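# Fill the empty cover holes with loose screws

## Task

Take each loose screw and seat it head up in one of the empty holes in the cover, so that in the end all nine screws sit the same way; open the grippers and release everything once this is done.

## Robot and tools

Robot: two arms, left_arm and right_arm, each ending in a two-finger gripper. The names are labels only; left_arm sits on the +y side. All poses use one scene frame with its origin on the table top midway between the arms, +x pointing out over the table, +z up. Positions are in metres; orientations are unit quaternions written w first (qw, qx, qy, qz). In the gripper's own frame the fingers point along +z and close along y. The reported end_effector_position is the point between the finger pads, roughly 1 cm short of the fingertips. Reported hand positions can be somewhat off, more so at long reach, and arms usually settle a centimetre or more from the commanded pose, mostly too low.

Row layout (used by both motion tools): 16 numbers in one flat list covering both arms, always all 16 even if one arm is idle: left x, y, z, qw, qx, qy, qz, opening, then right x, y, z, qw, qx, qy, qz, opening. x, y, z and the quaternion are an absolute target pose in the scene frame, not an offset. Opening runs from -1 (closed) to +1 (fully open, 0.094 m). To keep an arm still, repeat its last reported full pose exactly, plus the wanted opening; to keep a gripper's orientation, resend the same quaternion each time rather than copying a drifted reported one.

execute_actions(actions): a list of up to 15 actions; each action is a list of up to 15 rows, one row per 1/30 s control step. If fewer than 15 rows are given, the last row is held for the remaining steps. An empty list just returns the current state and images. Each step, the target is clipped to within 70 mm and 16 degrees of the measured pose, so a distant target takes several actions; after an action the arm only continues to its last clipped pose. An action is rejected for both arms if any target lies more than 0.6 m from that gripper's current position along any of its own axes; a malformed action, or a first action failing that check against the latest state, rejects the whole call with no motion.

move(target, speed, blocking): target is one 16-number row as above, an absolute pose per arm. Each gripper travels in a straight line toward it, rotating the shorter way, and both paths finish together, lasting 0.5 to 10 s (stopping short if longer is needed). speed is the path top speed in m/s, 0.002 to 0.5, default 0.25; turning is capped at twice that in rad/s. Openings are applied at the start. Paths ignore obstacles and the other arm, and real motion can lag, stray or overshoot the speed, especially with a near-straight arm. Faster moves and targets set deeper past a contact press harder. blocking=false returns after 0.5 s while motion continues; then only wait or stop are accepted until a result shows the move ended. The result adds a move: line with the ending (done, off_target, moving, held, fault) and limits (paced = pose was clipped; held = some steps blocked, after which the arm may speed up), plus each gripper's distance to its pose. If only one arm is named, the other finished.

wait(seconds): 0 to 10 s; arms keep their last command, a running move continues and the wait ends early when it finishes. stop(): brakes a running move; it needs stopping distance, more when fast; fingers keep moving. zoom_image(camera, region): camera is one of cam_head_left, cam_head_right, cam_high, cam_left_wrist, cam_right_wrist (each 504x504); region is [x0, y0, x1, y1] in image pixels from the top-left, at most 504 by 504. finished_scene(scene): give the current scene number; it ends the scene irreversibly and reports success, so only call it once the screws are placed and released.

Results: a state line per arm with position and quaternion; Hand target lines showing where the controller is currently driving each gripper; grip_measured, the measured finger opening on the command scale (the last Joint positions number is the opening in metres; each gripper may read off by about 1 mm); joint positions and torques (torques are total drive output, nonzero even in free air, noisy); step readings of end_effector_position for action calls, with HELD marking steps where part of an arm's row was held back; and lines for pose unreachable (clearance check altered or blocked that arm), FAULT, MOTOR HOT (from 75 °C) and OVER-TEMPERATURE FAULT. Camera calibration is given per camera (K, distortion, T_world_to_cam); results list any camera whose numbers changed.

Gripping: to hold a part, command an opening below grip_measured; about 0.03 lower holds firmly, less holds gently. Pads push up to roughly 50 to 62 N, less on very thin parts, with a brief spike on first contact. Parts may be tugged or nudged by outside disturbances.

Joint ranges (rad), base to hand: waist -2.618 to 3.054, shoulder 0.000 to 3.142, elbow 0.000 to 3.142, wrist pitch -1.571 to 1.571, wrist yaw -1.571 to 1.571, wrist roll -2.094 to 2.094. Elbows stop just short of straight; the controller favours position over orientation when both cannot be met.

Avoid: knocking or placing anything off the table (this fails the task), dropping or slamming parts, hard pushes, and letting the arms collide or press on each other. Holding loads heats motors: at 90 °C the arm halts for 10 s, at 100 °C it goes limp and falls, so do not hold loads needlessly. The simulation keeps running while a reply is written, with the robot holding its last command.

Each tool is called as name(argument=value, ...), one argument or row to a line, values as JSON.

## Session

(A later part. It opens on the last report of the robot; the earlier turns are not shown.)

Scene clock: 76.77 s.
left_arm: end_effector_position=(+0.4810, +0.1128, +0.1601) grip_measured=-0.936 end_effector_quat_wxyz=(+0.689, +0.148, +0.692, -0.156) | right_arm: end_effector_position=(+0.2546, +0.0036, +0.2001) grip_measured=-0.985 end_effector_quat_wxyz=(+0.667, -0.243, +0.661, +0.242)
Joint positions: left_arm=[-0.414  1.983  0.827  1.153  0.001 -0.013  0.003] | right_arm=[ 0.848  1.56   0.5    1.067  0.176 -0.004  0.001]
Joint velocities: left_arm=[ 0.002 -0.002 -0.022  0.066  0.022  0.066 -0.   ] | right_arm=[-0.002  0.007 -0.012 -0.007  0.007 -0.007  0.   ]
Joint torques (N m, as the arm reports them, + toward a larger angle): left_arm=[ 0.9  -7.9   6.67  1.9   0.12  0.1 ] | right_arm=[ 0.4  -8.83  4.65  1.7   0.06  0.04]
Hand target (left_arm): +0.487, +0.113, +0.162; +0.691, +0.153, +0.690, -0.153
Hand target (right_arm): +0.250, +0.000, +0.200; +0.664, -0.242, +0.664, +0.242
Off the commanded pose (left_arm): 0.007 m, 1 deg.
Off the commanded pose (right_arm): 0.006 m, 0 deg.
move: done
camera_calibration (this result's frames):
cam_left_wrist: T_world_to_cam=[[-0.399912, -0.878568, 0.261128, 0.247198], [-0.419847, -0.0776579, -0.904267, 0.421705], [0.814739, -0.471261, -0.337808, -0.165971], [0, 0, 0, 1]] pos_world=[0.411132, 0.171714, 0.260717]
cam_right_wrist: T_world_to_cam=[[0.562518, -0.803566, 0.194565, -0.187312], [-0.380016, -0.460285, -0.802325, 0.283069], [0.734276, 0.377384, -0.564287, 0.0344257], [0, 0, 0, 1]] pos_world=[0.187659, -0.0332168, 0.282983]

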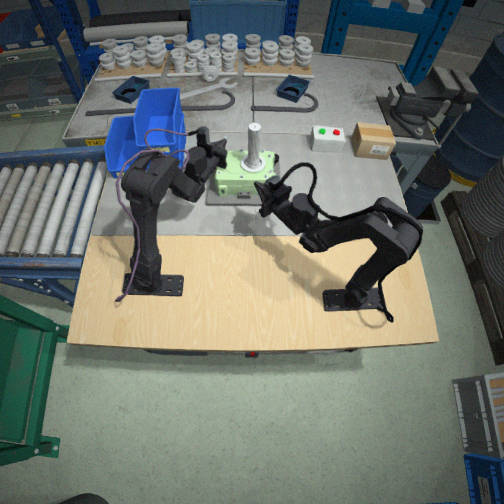

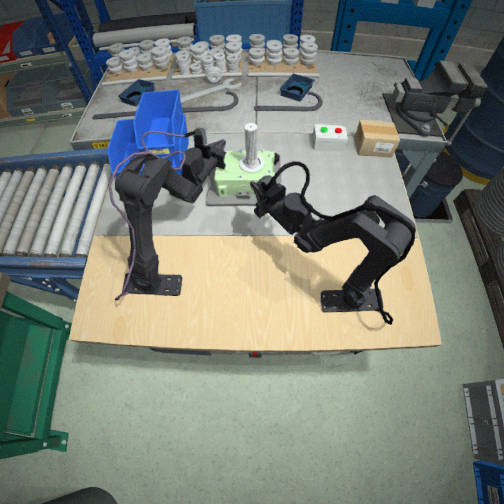

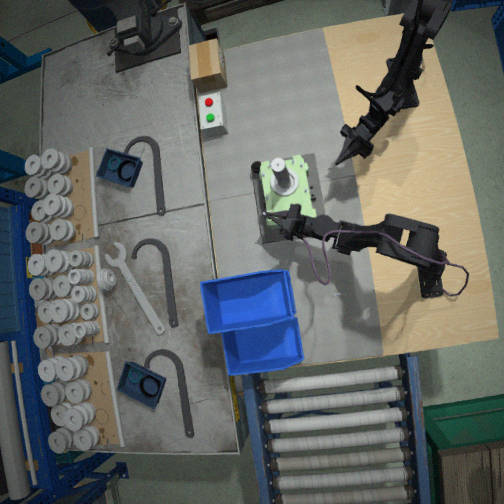

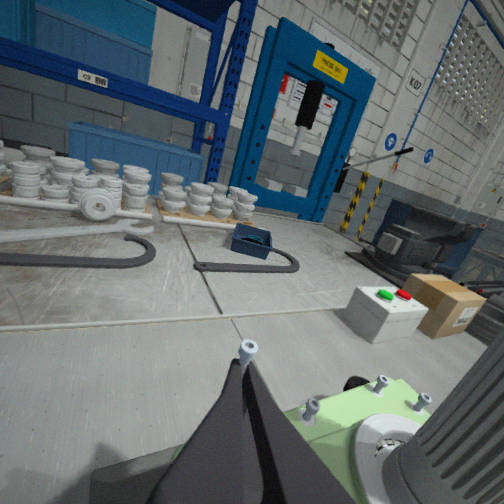

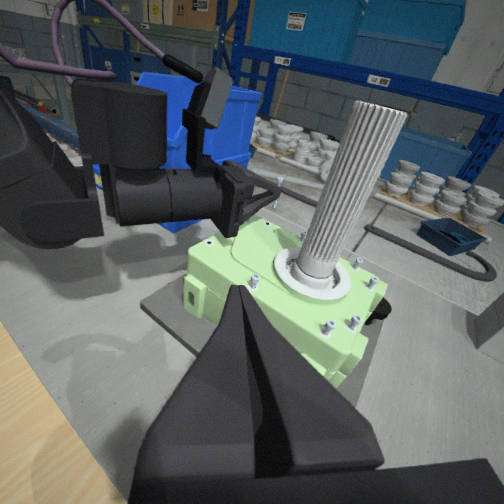

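move(
  target=[0.381,0.138,0.15,0.664,0.242,0.664,-0.242,-1,0.25,0.0,0.2,0.664,-0.242,0.664,0.242,-1],
  speed=0.12,
)

zoom_image(
  camera="cam_right_wrist",
  region=[170,190,250,260],
)

Scene clock: 78.57 s.
left_arm: end_effector_position=(+0.3847, +0.1337, +0.1439) grip_measured=-0.936 end_effector_quat_wxyz=(+0.658, +0.237, +0.671, -0.245) | right_arm: end_effector_position=(+0.2546, +0.0036, +0.2004) grip_measured=-0.985 end_effector_quat_wxyz=(+0.667, -0.242, +0.661, +0.243)
Joint positions: left_arm=[-0.318  1.809  0.443  1.351  0.361 -0.012  0.003] | right_arm=[ 0.848  1.56   0.5    1.069  0.176 -0.004  0.001]
Joint velocities: left_arm=[ 0.002 -0.002 -0.012  0.022  0.022  0.037 -0.001] | right_arm=[-0.027  0.012 -0.012  0.007 -0.095  0.081 -0.   ]
Joint torques (N m, as the arm reports them, + toward a larger angle): left_arm=[ 1.04 -8.01  2.51  2.08  0.14  0.09] | right_arm=[ 0.39 -8.81  4.64  1.69  0.06  0.04]
Hand target (left_arm): +0.381, +0.138, +0.149; +0.664, +0.242, +0.664, -0.242
Hand target (right_arm): +0.250, +0.000, +0.200; +0.665, -0.242, +0.664, +0.242
Off the commanded pose (left_arm): 0.008 m, 1 deg.
Off the commanded pose (right_arm): 0.006 m, 1 deg.
move: done
camera_calibration (this result's frames):
cam_left_wrist: T_world_to_cam=[[-0.611824, -0.745129, 0.265433, 0.294413], [-0.43651, 0.038213, -0.898887, 0.358455], [0.659644, -0.665825, -0.348636, 0.00414397], [0, 0, 0, 1]] pos_world=[0.333865, 0.208437, 0.245509]
cam_right_wrist: T_world_to_cam=[[0.562375, -0.803737, 0.194271, -0.187271], [-0.379428, -0.45958, -0.803007, 0.283278], [0.73469, 0.37788, -0.563416, 0.0343047], [0, 0, 0, 1]] pos_world=[0.187597, -0.0332912, 0.283183]

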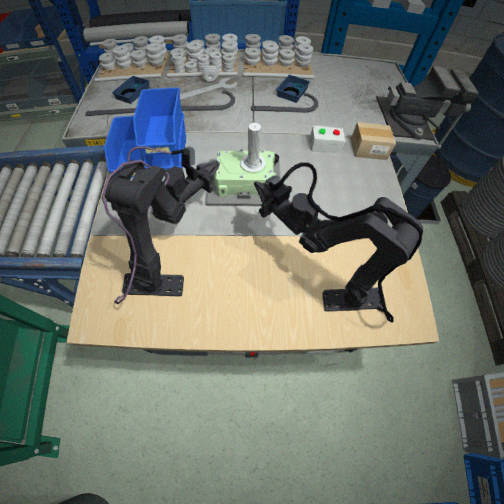

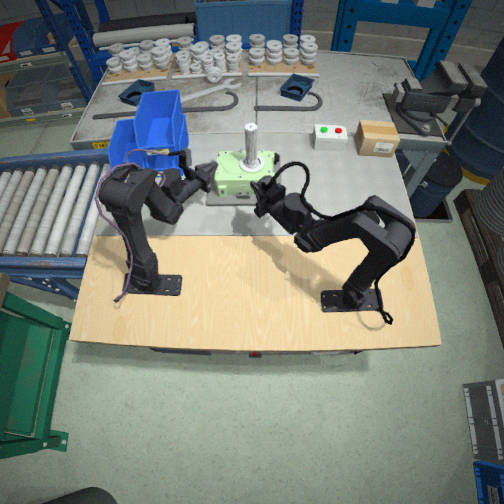

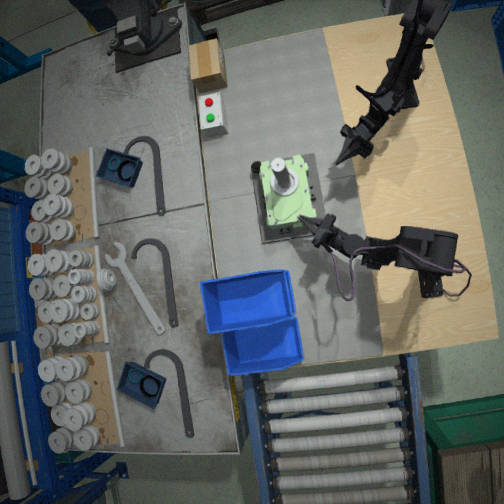

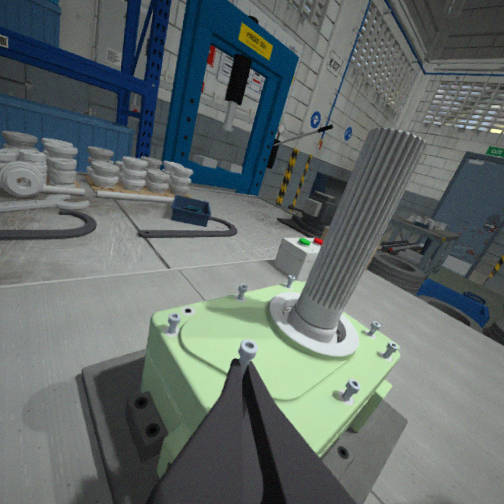

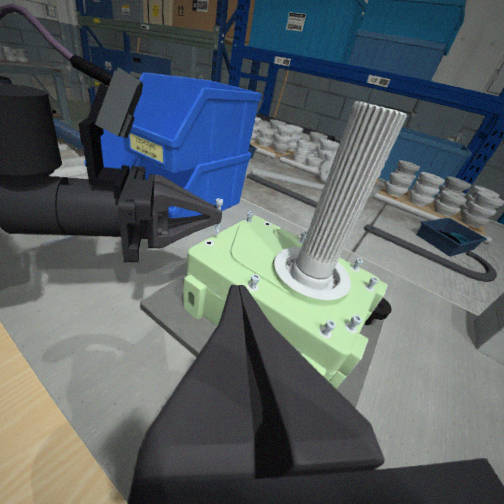

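Region (170, 190, 250, 260) of cam_right_wrist's 504x504 image, scaled by 6.300, with more detail than that image has; it fills the top 441 rows of this view, and the rest is white.

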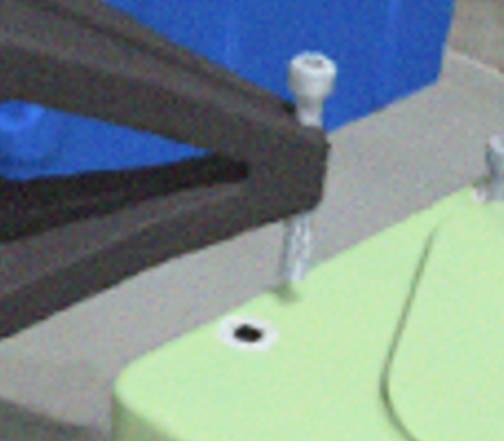

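move(
  target=[0.373,0.142,0.143,0.664,0.242,0.664,-0.242,-1,0.25,0.0,0.2,0.664,-0.242,0.664,0.242,-1],
  speed=0.03,
)

zoom_image(
  camera="cam_right_wrist",
  region=[170,190,250,260],
)

Scene clock: 79.63 s.
left_arm: end_effector_position=(+0.3763, +0.1381, +0.1426) grip_measured=-0.936 end_effector_quat_wxyz=(+0.662, +0.238, +0.667, -0.246) | right_arm: end_effector_position=(+0.2546, +0.0036, +0.2004) grip_measured=-0.985 end_effector_quat_wxyz=(+0.667, -0.242, +0.661, +0.243)
Joint positions: left_arm=[-0.312  1.809  0.402  1.403  0.368 -0.012  0.003] | right_arm=[ 0.848  1.56   0.5    1.069  0.176 -0.004  0.001]
Joint velocities: left_arm=[-0.007 -0.002  0.007  0.081  0.022  0.022 -0.   ] | right_arm=[-0.012  0.017  0.007 -0.037 -0.022  0.037  0.   ]
Joint torques (N m, as the arm reports them, + toward a larger angle): left_arm=[ 1.   -6.87  2.29  2.08  0.14  0.09] | right_arm=[ 0.39 -8.83  4.68  1.69  0.06  0.04]
Hand target (left_arm): +0.373, +0.142, +0.143; +0.664, +0.242, +0.664, -0.242
Hand target (right_arm): +0.250, +0.000, +0.200; +0.664, -0.242, +0.664, +0.242
Off the commanded pose (left_arm): 0.005 m, 1 deg.
Off the commanded pose (right_arm): 0.006 m, 1 deg.
move: done
camera_calibration (this result's frames):
cam_left_wrist: T_world_to_cam=[[-0.615426, -0.743596, 0.261374, 0.294576], [-0.426099, 0.0348971, -0.904003, 0.35073], [0.663092, -0.667718, -0.338322, 0.0095707], [0, 0, 0, 1]] pos_world=[0.324389, 0.213197, 0.243304]
cam_right_wrist: T_world_to_cam=[[0.562375, -0.803737, 0.194271, -0.187271], [-0.379428, -0.45958, -0.803007, 0.283278], [0.73469, 0.37788, -0.563416, 0.0343047], [0, 0, 0, 1]] pos_world=[0.187597, -0.0332912, 0.283183]

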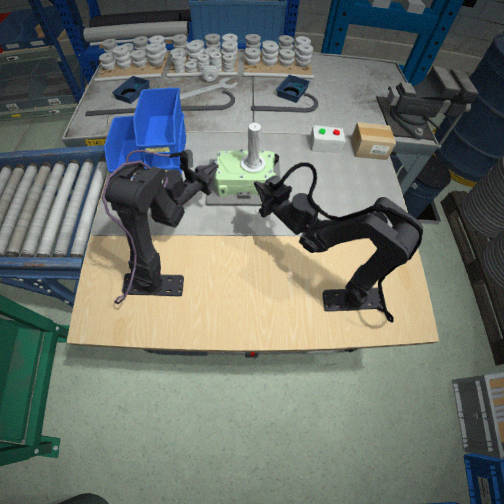

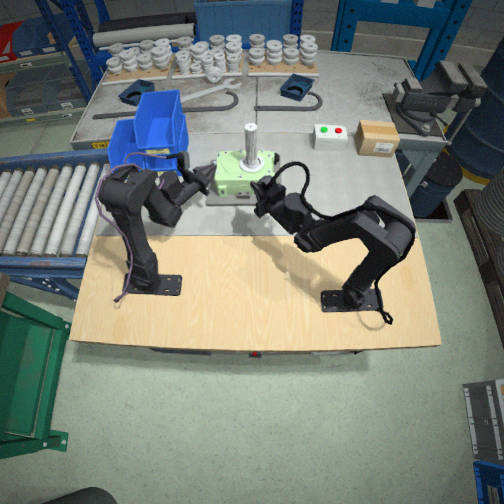

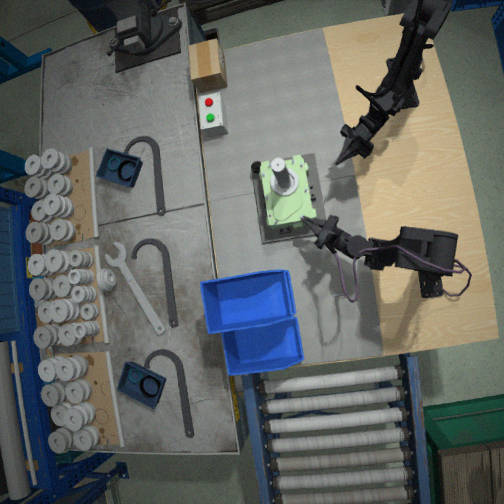

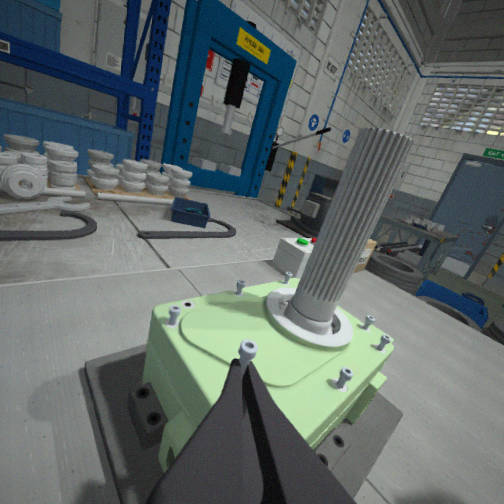

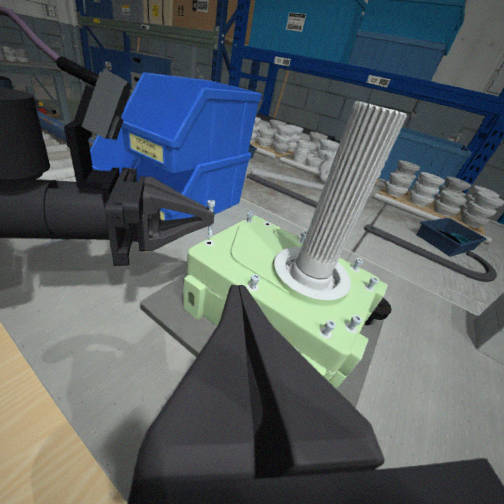

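Region (170, 190, 250, 260) of cam_right_wrist's 504x504 image, scaled by 6.300, with more detail than that image has; it fills the top 441 rows of this view, and the rest is white.

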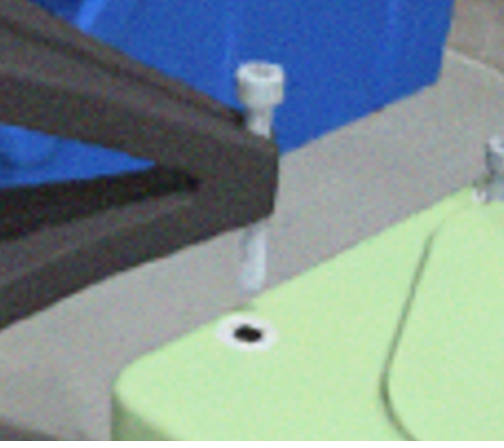

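Lower to see.

move(
  target=[0.375,0.137,0.128,0.647,0.248,0.682,-0.235,-1,0.25,0.0,0.2,0.664,-0.242,0.664,0.242,-1],
  speed=0.02,
)

zoom_image(
  camera="cam_right_wrist",
  region=[170,190,250,260],
)

Scene clock: 81.27 s.
left_arm: end_effector_position=(+0.3763, +0.1381, +0.1372) grip_measured=-0.936 end_effector_quat_wxyz=(+0.656, +0.244, +0.673, -0.240) | right_arm: end_effector_position=(+0.2546, +0.0036, +0.2007) grip_measured=-0.985 end_effector_quat_wxyz=(+0.668, -0.242, +0.661, +0.243)
Joint positions: left_arm=[-0.312  1.809  0.402  1.38   0.368  0.007  0.003] | right_arm=[ 0.848  1.56   0.5    1.07   0.176 -0.004  0.001]
Joint velocities: left_arm=[ 0.012 -0.002  0.007  0.037  0.051 -0.007 -0.001] | right_arm=[-0.007 -0.007  0.002 -0.066 -0.007 -0.066  0.   ]
Joint torques (N m, as the arm reports them, + toward a larger angle): left_arm=[-0.54 -5.54  3.28  1.82 -0.09  0.12] | right_arm=[ 0.39 -8.82  4.65  1.67  0.06  0.03]
Hand target (left_arm): +0.375, +0.137, +0.128; +0.647, +0.248, +0.682, -0.235
Hand target (right_arm): +0.250, +0.000, +0.200; +0.665, -0.242, +0.664, +0.242
Off the commanded pose (left_arm): 0.009 m, 2 deg.
Off the commanded pose (right_arm): 0.006 m, 1 deg.
move: done
camera_calibration (this result's frames):
cam_left_wrist: T_world_to_cam=[[-0.613141, -0.749012, 0.251074, 0.297266], [-0.434781, 0.0546004, -0.89888, 0.345642], [0.659563, -0.660302, -0.359134, 0.0109666], [0, 0, 0, 1]] pos_world=[0.325311, 0.211025, 0.239993]
cam_right_wrist: T_world_to_cam=[[0.562233, -0.803908, 0.193976, -0.187231], [-0.378839, -0.458874, -0.803689, 0.283487], [0.735102, 0.378375, -0.562545, 0.0341834], [0, 0, 0, 1]] pos_world=[0.187535, -0.0333658, 0.283383]

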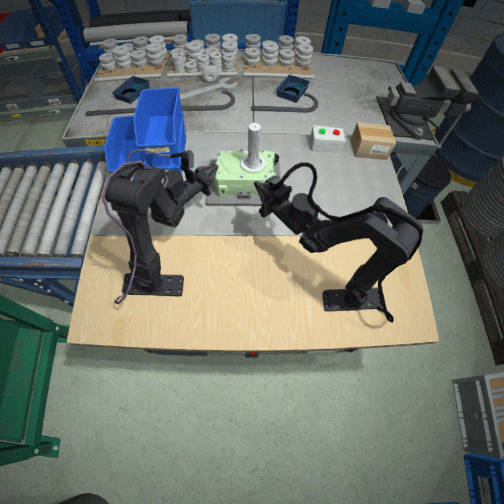

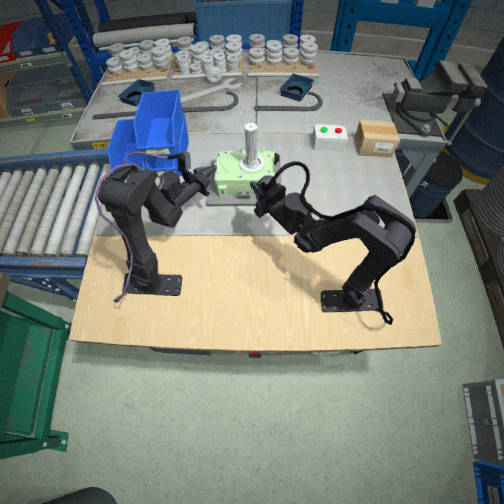

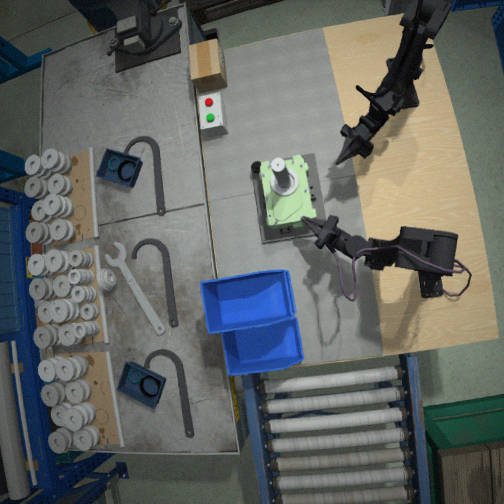

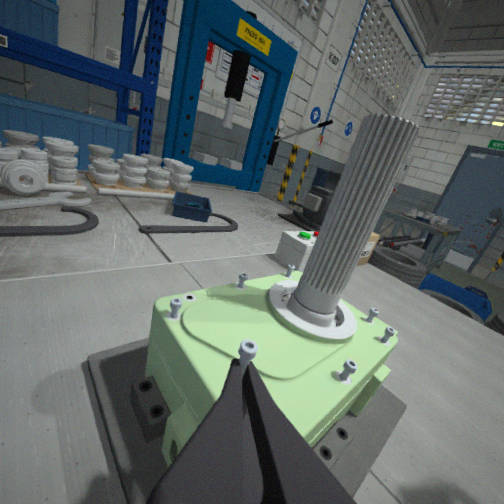

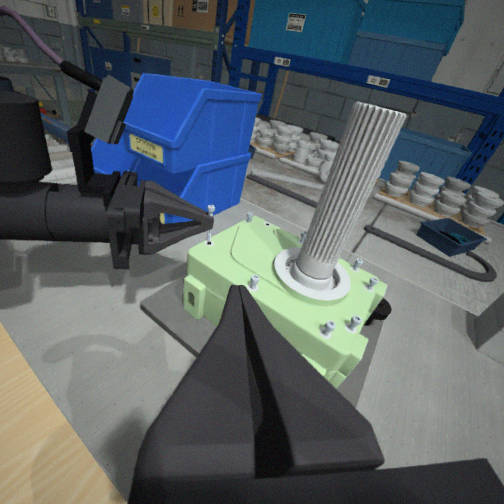

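Region (170, 190, 250, 260) of cam_right_wrist's 504x504 image, scaled by 6.300, with more detail than that image has; it fills the top 441 rows of this view, and the rest is white.

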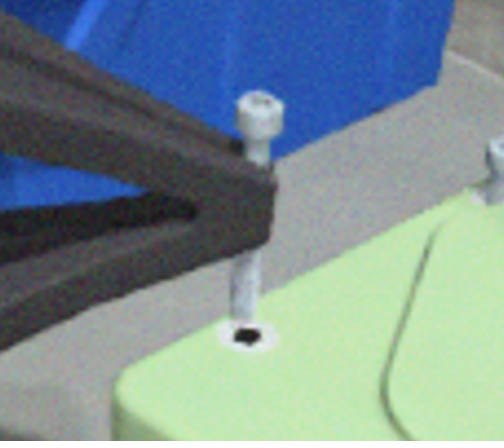

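move(
  target=[0.371,0.131,0.128,0.647,0.248,0.682,-0.235,-1,0.25,0.0,0.2,0.664,-0.242,0.664,0.242,-1],
  speed=0.01,
)

zoom_image(
  camera="cam_right_wrist",
  region=[170,190,250,260],
)

Scene clock: 83.03 s.
left_arm: end_effector_position=(+0.3743, +0.1326, +0.1370) grip_measured=-0.936 end_effector_quat_wxyz=(+0.656, +0.245, +0.673, -0.239) | right_arm: end_effector_position=(+0.2546, +0.0036, +0.2009) grip_measured=-0.985 end_effector_quat_wxyz=(+0.668, -0.242, +0.660, +0.243)
Joint positions: left_arm=[-0.334  1.809  0.402  1.38   0.346  0.007  0.003] | right_arm=[ 0.848  1.56   0.5    1.071  0.176 -0.004  0.001]
Joint velocities: left_arm=[ 0.027 -0.007 -0.002 -0.022 -0.095 -0.037  0.   ] | right_arm=[-0.007 -0.002  0.002  0.007 -0.037 -0.154 -0.001]
Joint torques (N m, as the arm reports them, + toward a larger angle): left_arm=[-1.   -5.83  2.77  1.86 -0.12  0.08] | right_arm=[ 0.39 -8.84  4.67  1.66  0.05  0.04]
Hand target (left_arm): +0.371, +0.131, +0.128; +0.647, +0.248, +0.682, -0.235
Hand target (right_arm): +0.250, +0.000, +0.200; +0.664, -0.242, +0.664, +0.242
Off the commanded pose (left_arm): 0.010 m, 2 deg.
Off the commanded pose (right_arm): 0.006 m, 1 deg.
move: done
camera_calibration (this result's frames):
cam_left_wrist: T_world_to_cam=[[-0.613722, -0.748873, 0.250068, 0.292367], [-0.434772, 0.056179, -0.898787, 0.344664], [0.659028, -0.660328, -0.360067, 0.00891897], [0, 0, 0, 1]] pos_world=[0.323404, 0.205473, 0.239879]
cam_right_wrist: T_world_to_cam=[[0.562138, -0.804021, 0.19378, -0.187204], [-0.378446, -0.458403, -0.804143, 0.283626], [0.735377, 0.378704, -0.561964, 0.0341024], [0, 0, 0, 1]] pos_world=[0.187493, -0.0334156, 0.283516]

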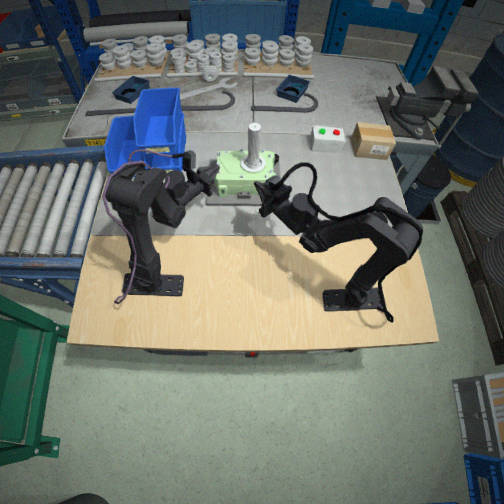

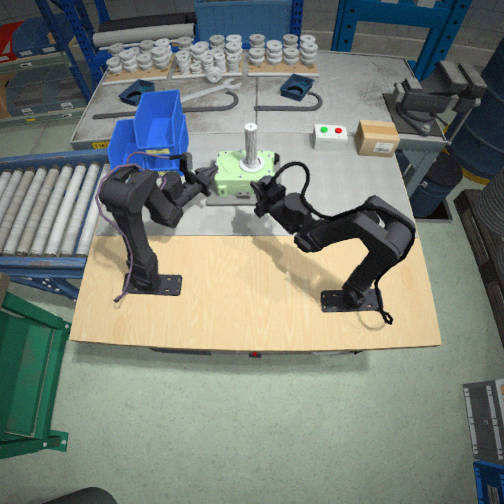

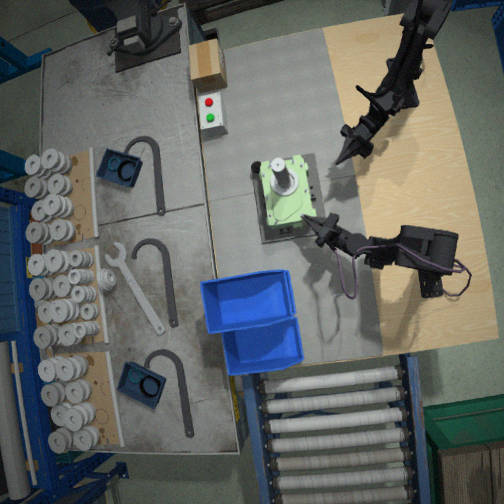

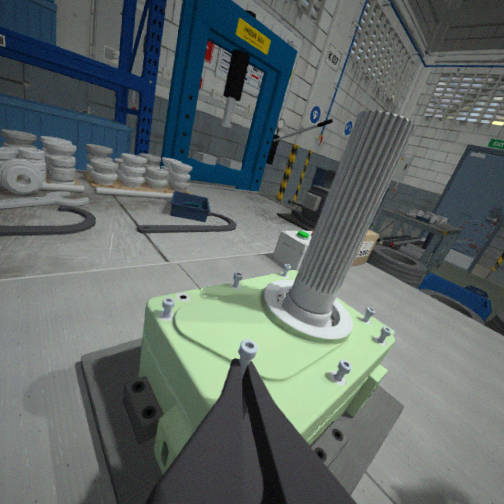

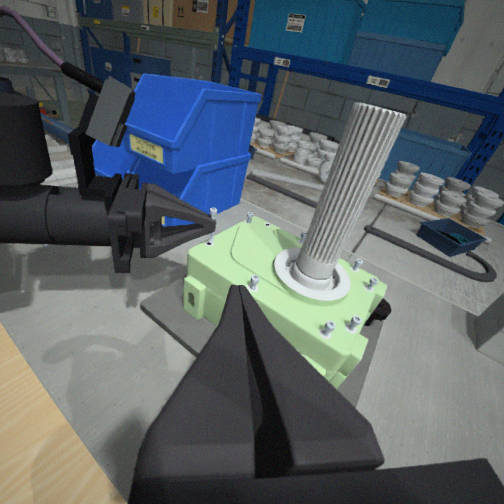

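Region (170, 190, 250, 260) of cam_right_wrist's 504x504 image, scaled by 6.300, with more detail than that image has; it fills the top 441 rows of this view, and the rest is white.

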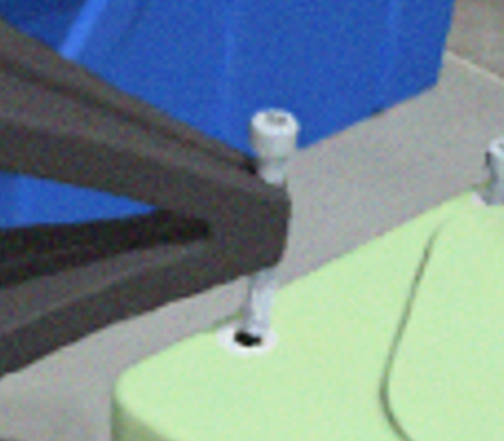

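Pitch down to drag tip back.

move(
  target=[0.372,0.133,0.128,0.617,0.258,0.71,-0.224,-1,0.25,0.0,0.2,0.664,-0.242,0.664,0.242,-1],
  speed=0.02,
)

zoom_image(
  camera="cam_right_wrist",
  region=[170,190,250,260],
)

Scene clock: 86.27 s.
left_arm: end_effector_position=(+0.3722, +0.1342, +0.1313) grip_measured=-0.936 end_effector_quat_wxyz=(+0.627, +0.253, +0.700, -0.229) | right_arm: end_effector_position=(+0.2546, +0.0036, +0.2010) grip_measured=-0.985 end_effector_quat_wxyz=(+0.668, -0.242, +0.660, +0.243)
Joint positions: left_arm=[-0.334  1.719  0.41   1.194  0.342  0.035  0.003] | right_arm=[ 0.848  1.56   0.5    1.071  0.176 -0.004  0.001]
Joint velocities: left_arm=[-0.007  0.002  0.017 -0.037  0.022  0.007 -0.   ] | right_arm=[ 0.002 -0.002 -0.027 -0.007 -0.051 -0.081 -0.   ]
Joint torques (N m, as the arm reports them, + toward a larger angle): left_arm=[-0.42 -7.3   4.69  1.42 -0.05  0.14] | right_arm=[ 0.4  -8.83  4.63  1.66  0.06  0.04]
Hand target (left_arm): +0.372, +0.133, +0.128; +0.617, +0.258, +0.709, -0.224
Hand target (right_arm): +0.250, +0.000, +0.200; +0.665, -0.242, +0.664, +0.242
Off the commanded pose (left_arm): 0.003 m, 2 deg.
Off the commanded pose (right_arm): 0.006 m, 1 deg.
move: done
camera_calibration (this result's frames):
cam_left_wrist: T_world_to_cam=[[-0.59529, -0.763516, 0.250344, 0.288779], [-0.49263, 0.100667, -0.864397, 0.349559], [0.63478, -0.637894, -0.436057, 0.0252618], [0, 0, 0, 1]] pos_world=[0.328075, 0.201413, 0.240879]
cam_right_wrist: T_world_to_cam=[[0.562043, -0.804135, 0.193584, -0.187177], [-0.378053, -0.457932, -0.804596, 0.283765], [0.735652, 0.379033, -0.561383, 0.0340213], [0, 0, 0, 1]] pos_world=[0.187452, -0.0334655, 0.283649]

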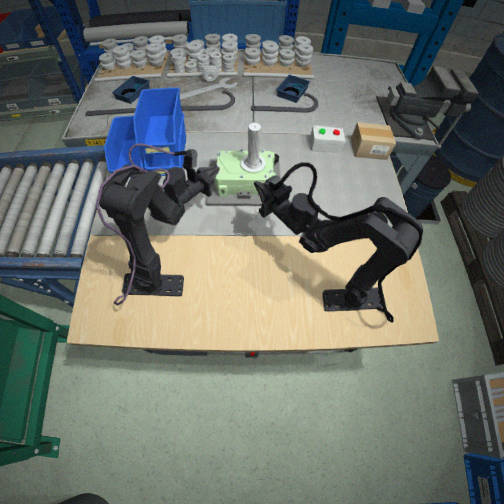

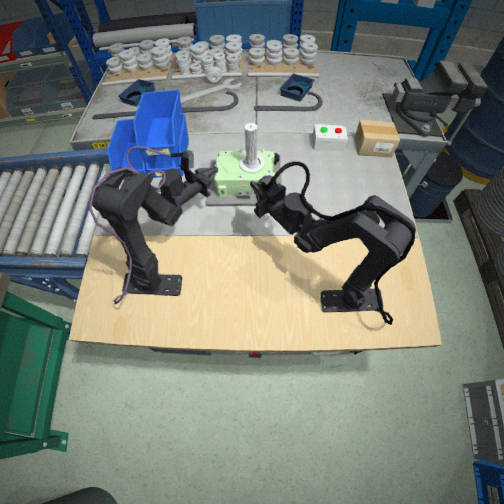

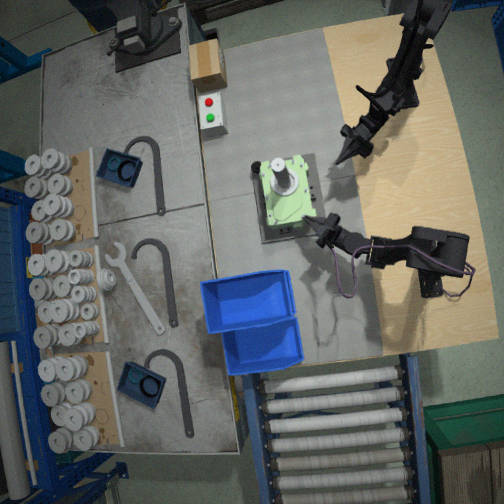

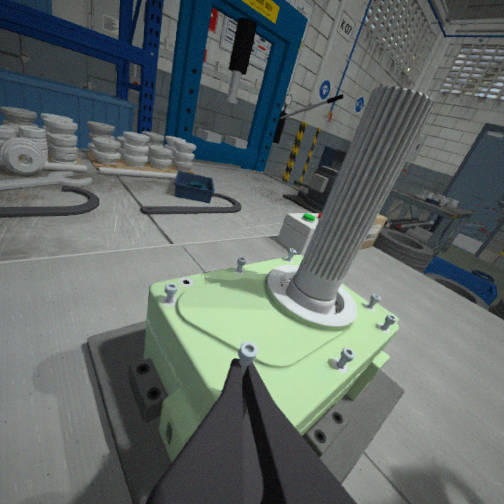

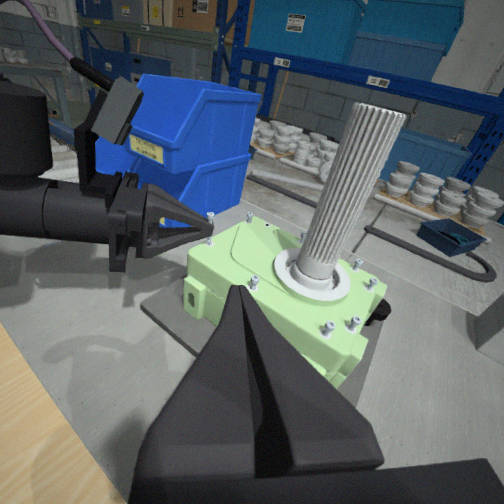

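Region (170, 190, 250, 260) of cam_right_wrist's 504x504 image, scaled by 6.300, with more detail than that image has; it fills the top 441 rows of this view, and the rest is white.

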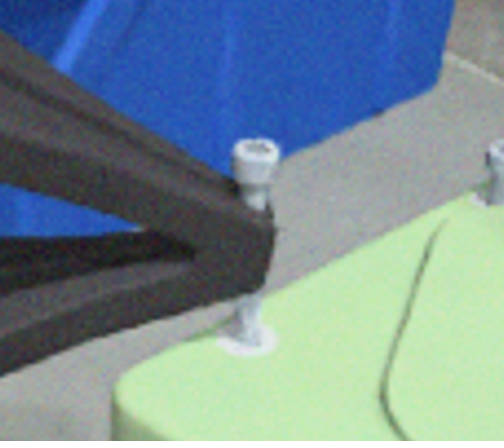

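move(
  target=[0.372,0.133,0.128,0.617,0.258,0.71,-0.224,-0.4,0.25,0.0,0.2,0.664,-0.242,0.664,0.242,-1],
)

move(
  target=[0.34,0.16,0.19,0.617,0.258,0.71,-0.224,-0.4,0.25,0.0,0.2,0.664,-0.242,0.664,0.242,-1],
  speed=0.1,
)

move(
  target=[0.27,0.37,0.08,0.259,0,0.966,0,0,0.25,0.0,0.2,0.664,-0.242,0.664,0.242,-1],
  speed=0.25,
)

Scene clock: 87.17 s.
left_arm: end_effector_position=(+0.3712, +0.1346, +0.1231) grip_measured=-0.402 end_effector_quat_wxyz=(+0.614, +0.253, +0.712, -0.229) | right_arm: end_effector_position=(+0.2546, +0.0036, +0.2010) grip_measured=-0.985 end_effector_quat_wxyz=(+0.668, -0.242, +0.660, +0.243)
Joint positions: left_arm=[-0.334  1.718  0.41   1.159  0.342  0.036  0.028] | right_arm=[ 0.848  1.56   0.5    1.071  0.176 -0.004  0.001]
Joint velocities: left_arm=[-0.012  0.007 -0.027 -0.095  0.007 -0.066  0.001] | right_arm=[-0.002  0.007  0.007  0.007 -0.066 -0.066 -0.001]
Joint torques (N m, as the arm reports them, + toward a larger angle): left_arm=[-0.45 -7.41  4.85  1.71 -0.05  0.1 ] | right_arm=[ 0.4  -8.82  4.67  1.67  0.07  0.05]
Hand target (left_arm): +0.372, +0.133, +0.128; +0.617, +0.258, +0.709, -0.224
Hand target (right_arm): +0.250, +0.000, +0.200; +0.664, -0.242, +0.664, +0.242
Off the commanded pose (left_arm): 0.005 m, 1 deg.
Off the commanded pose (right_arm): 0.006 m, 1 deg.
move: done
camera_calibration (this result's frames):
cam_left_wrist: T_world_to_cam=[[-0.587177, -0.766665, 0.259707, 0.286748], [-0.520082, 0.111467, -0.846811, 0.34854], [0.620272, -0.632297, -0.46418, 0.0307159], [0, 0, 0, 1]] pos_world=[0.330589, 0.20041, 0.234935]
cam_right_wrist: T_world_to_cam=[[0.562091, -0.804078, 0.193682, -0.18719], [-0.378249, -0.458167, -0.804369, 0.283695], [0.735514, 0.378869, -0.561673, 0.0340619], [0, 0, 0, 1]] pos_world=[0.187472, -0.0334405, 0.283583]

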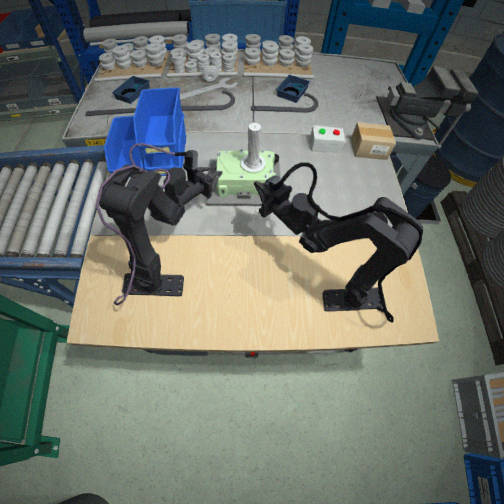

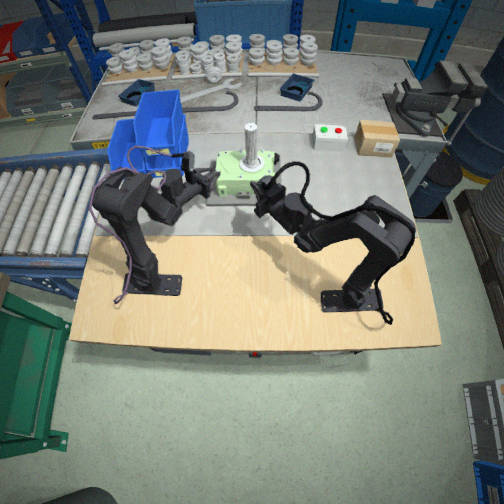

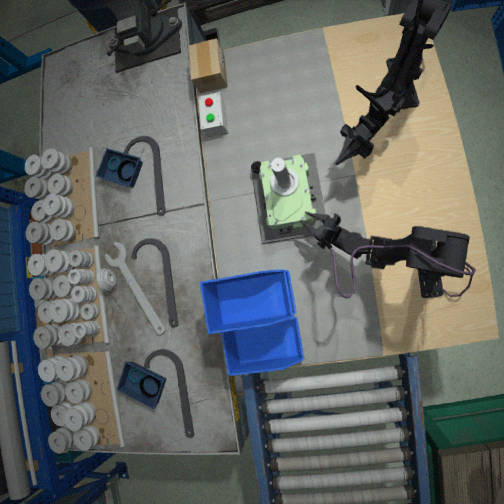

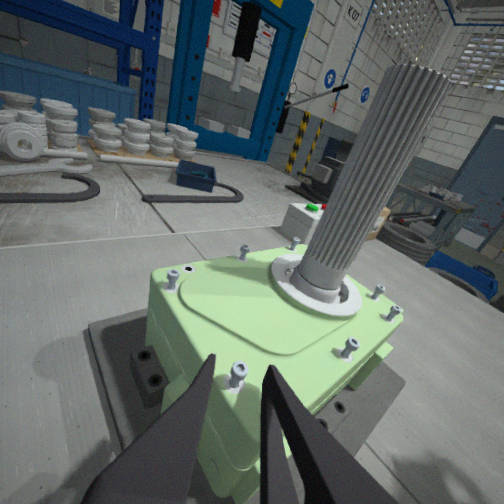

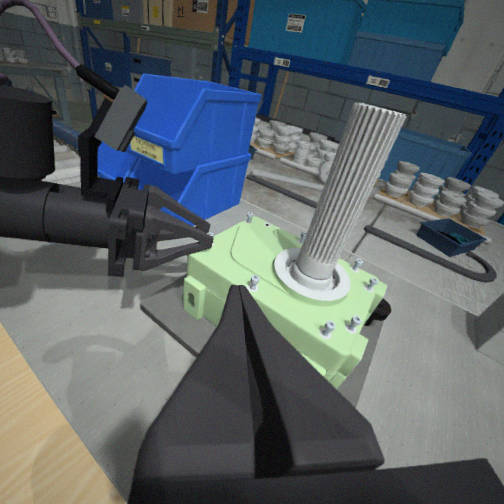

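Scene clock: 88.63 s.
left_arm: end_effector_position=(+0.3411, +0.1572, +0.1851) grip_measured=-0.402 end_effector_quat_wxyz=(+0.614, +0.253, +0.712, -0.227) | right_arm: end_effector_position=(+0.2546, +0.0036, +0.2010) grip_measured=-0.985 end_effector_quat_wxyz=(+0.668, -0.242, +0.660, +0.243)
Joint positions: left_arm=[-0.285  1.267  0.394  0.718  0.388  0.047  0.028] | right_arm=[ 0.848  1.56   0.5    1.071  0.176 -0.004  0.001]
Joint velocities: left_arm=[-0.007 -0.022 -0.027 -0.037  0.007 -0.066 -0.   ] | right_arm=[-0.007 -0.007  0.002  0.007 -0.022  0.022  0.002]
Joint torques (N m, as the arm reports them, + toward a larger angle): left_arm=[ 1.03 -5.26  5.84  1.83  0.17  0.1 ] | right_arm=[ 0.4  -8.8   4.63  1.66  0.06  0.04]
Hand target (left_arm): +0.340, +0.160, +0.189; +0.617, +0.258, +0.709, -0.224
Hand target (right_arm): +0.250, +0.000, +0.200; +0.665, -0.242, +0.664, +0.242
Off the commanded pose (left_arm): 0.006 m, 1 deg.
Off the commanded pose (right_arm): 0.006 m, 1 deg.
move: done
camera_calibration (this result's frames):
cam_left_wrist: T_world_to_cam=[[-0.586218, -0.76825, 0.257178, 0.270686], [-0.520188, 0.113571, -0.846467, 0.382517], [0.62109, -0.629995, -0.466211, 0.0921869], [0, 0, 0, 1]] pos_world=[0.300405, 0.222589, 0.297152]
cam_right_wrist: T_world_to_cam=[[0.562091, -0.804078, 0.193682, -0.18719], [-0.378249, -0.458167, -0.804369, 0.283695], [0.735514, 0.378869, -0.561673, 0.0340619], [0, 0, 0, 1]] pos_world=[0.187472, -0.0334405, 0.283583]

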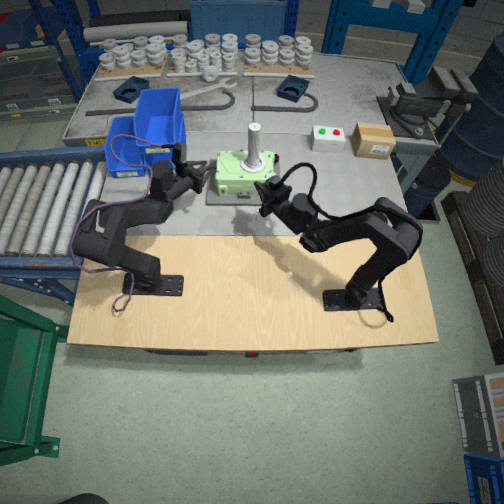

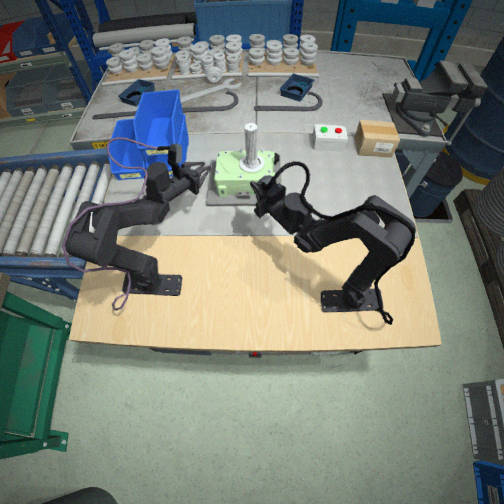

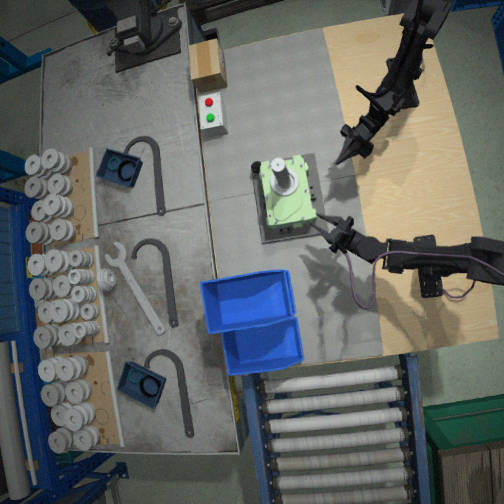

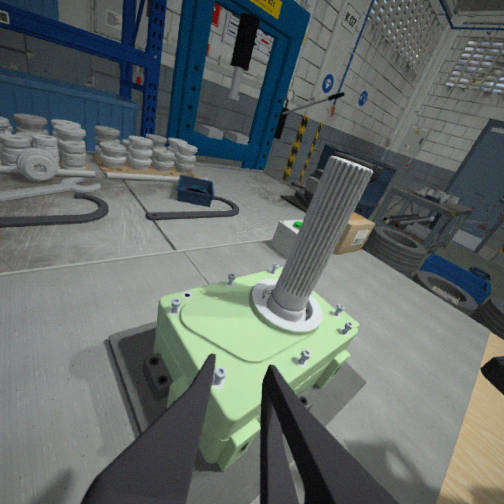

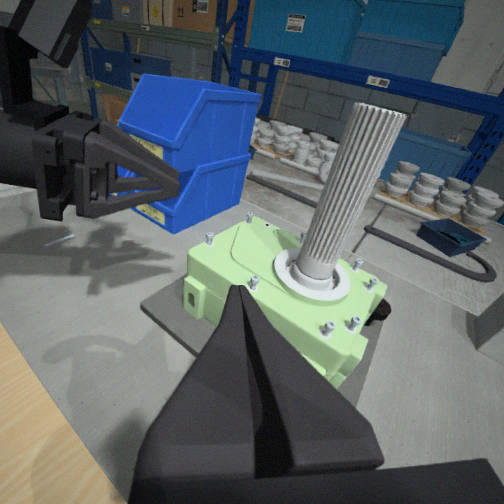

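Scene clock: 91.40 s.
left_arm: end_effector_position=(+0.2671, +0.3639, +0.0739) grip_measured=-0.002 end_effector_quat_wxyz=(+0.258, +0.003, +0.966, -0.007) | right_arm: end_effector_position=(+0.2546, +0.0036, +0.2010) grip_measured=-0.985 end_effector_quat_wxyz=(+0.668, -0.242, +0.660, +0.243)
Joint positions: left_arm=[ 0.198  1.108  0.606 -0.556  0.103  0.159  0.047] | right_arm=[ 0.848  1.56   0.5    1.071  0.176 -0.004  0.001]
Joint velocities: left_arm=[-0.007 -0.017  0.012 -0.022 -0.007  0.022 -0.001] | right_arm=[ 0.012 -0.007  0.002 -0.022  0.007 -0.037  0.001]
Joint torques (N m, as the arm reports them, + toward a larger angle): left_arm=[ 0.97 -1.93  7.96  1.09 -0.12  0.06] | right_arm=[ 0.37 -8.83  4.64  1.67  0.06  0.05]
Hand target (left_arm): +0.270, +0.370, +0.079; +0.258, +0.003, +0.966, +0.002
Hand target (right_arm): +0.250, +0.000, +0.200; +0.665, -0.242, +0.664, +0.242
Off the commanded pose (left_arm): 0.009 m, 1 deg.
Off the commanded pose (right_arm): 0.006 m, 1 deg.
move: done
camera_calibration (this result's frames):
cam_left_wrist: T_world_to_cam=[[0.208904, -0.969258, 0.129993, 0.284883], [-0.962041, -0.227553, -0.150655, 0.417145], [0.175603, -0.093586, -0.980003, 0.178287], [0, 0, 0, 1]] pos_world=[0.31049, 0.387733, 0.200534]
cam_right_wrist: T_world_to_cam=[[0.562091, -0.804078, 0.193682, -0.18719], [-0.378249, -0.458167, -0.804369, 0.283695], [0.735514, 0.378869, -0.561673, 0.0340619], [0, 0, 0, 1]] pos_world=[0.187472, -0.0334405, 0.283583]

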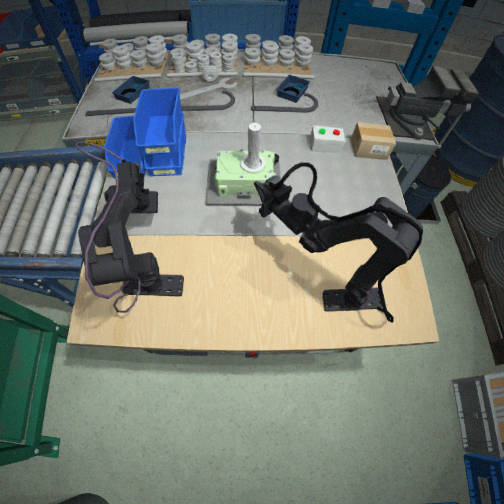

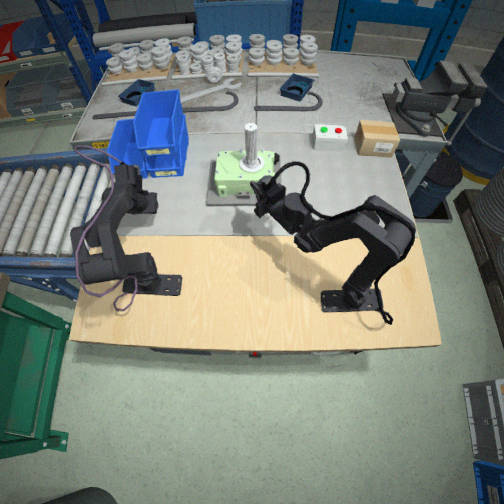

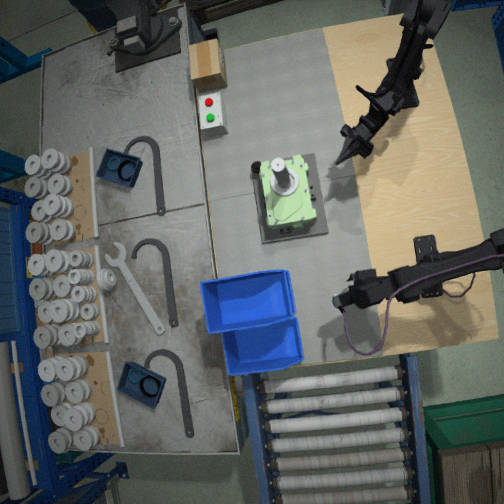

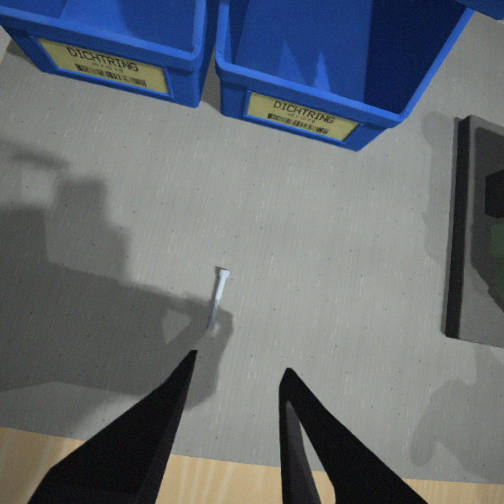

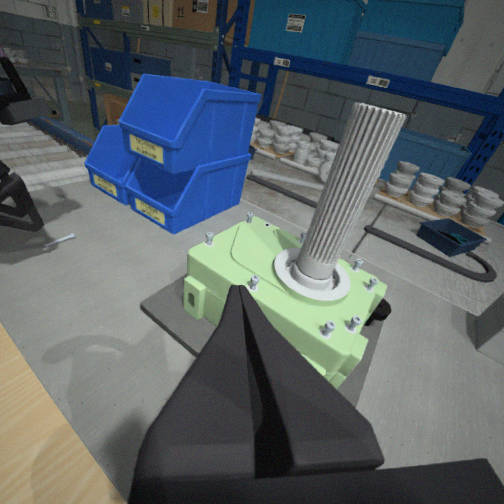

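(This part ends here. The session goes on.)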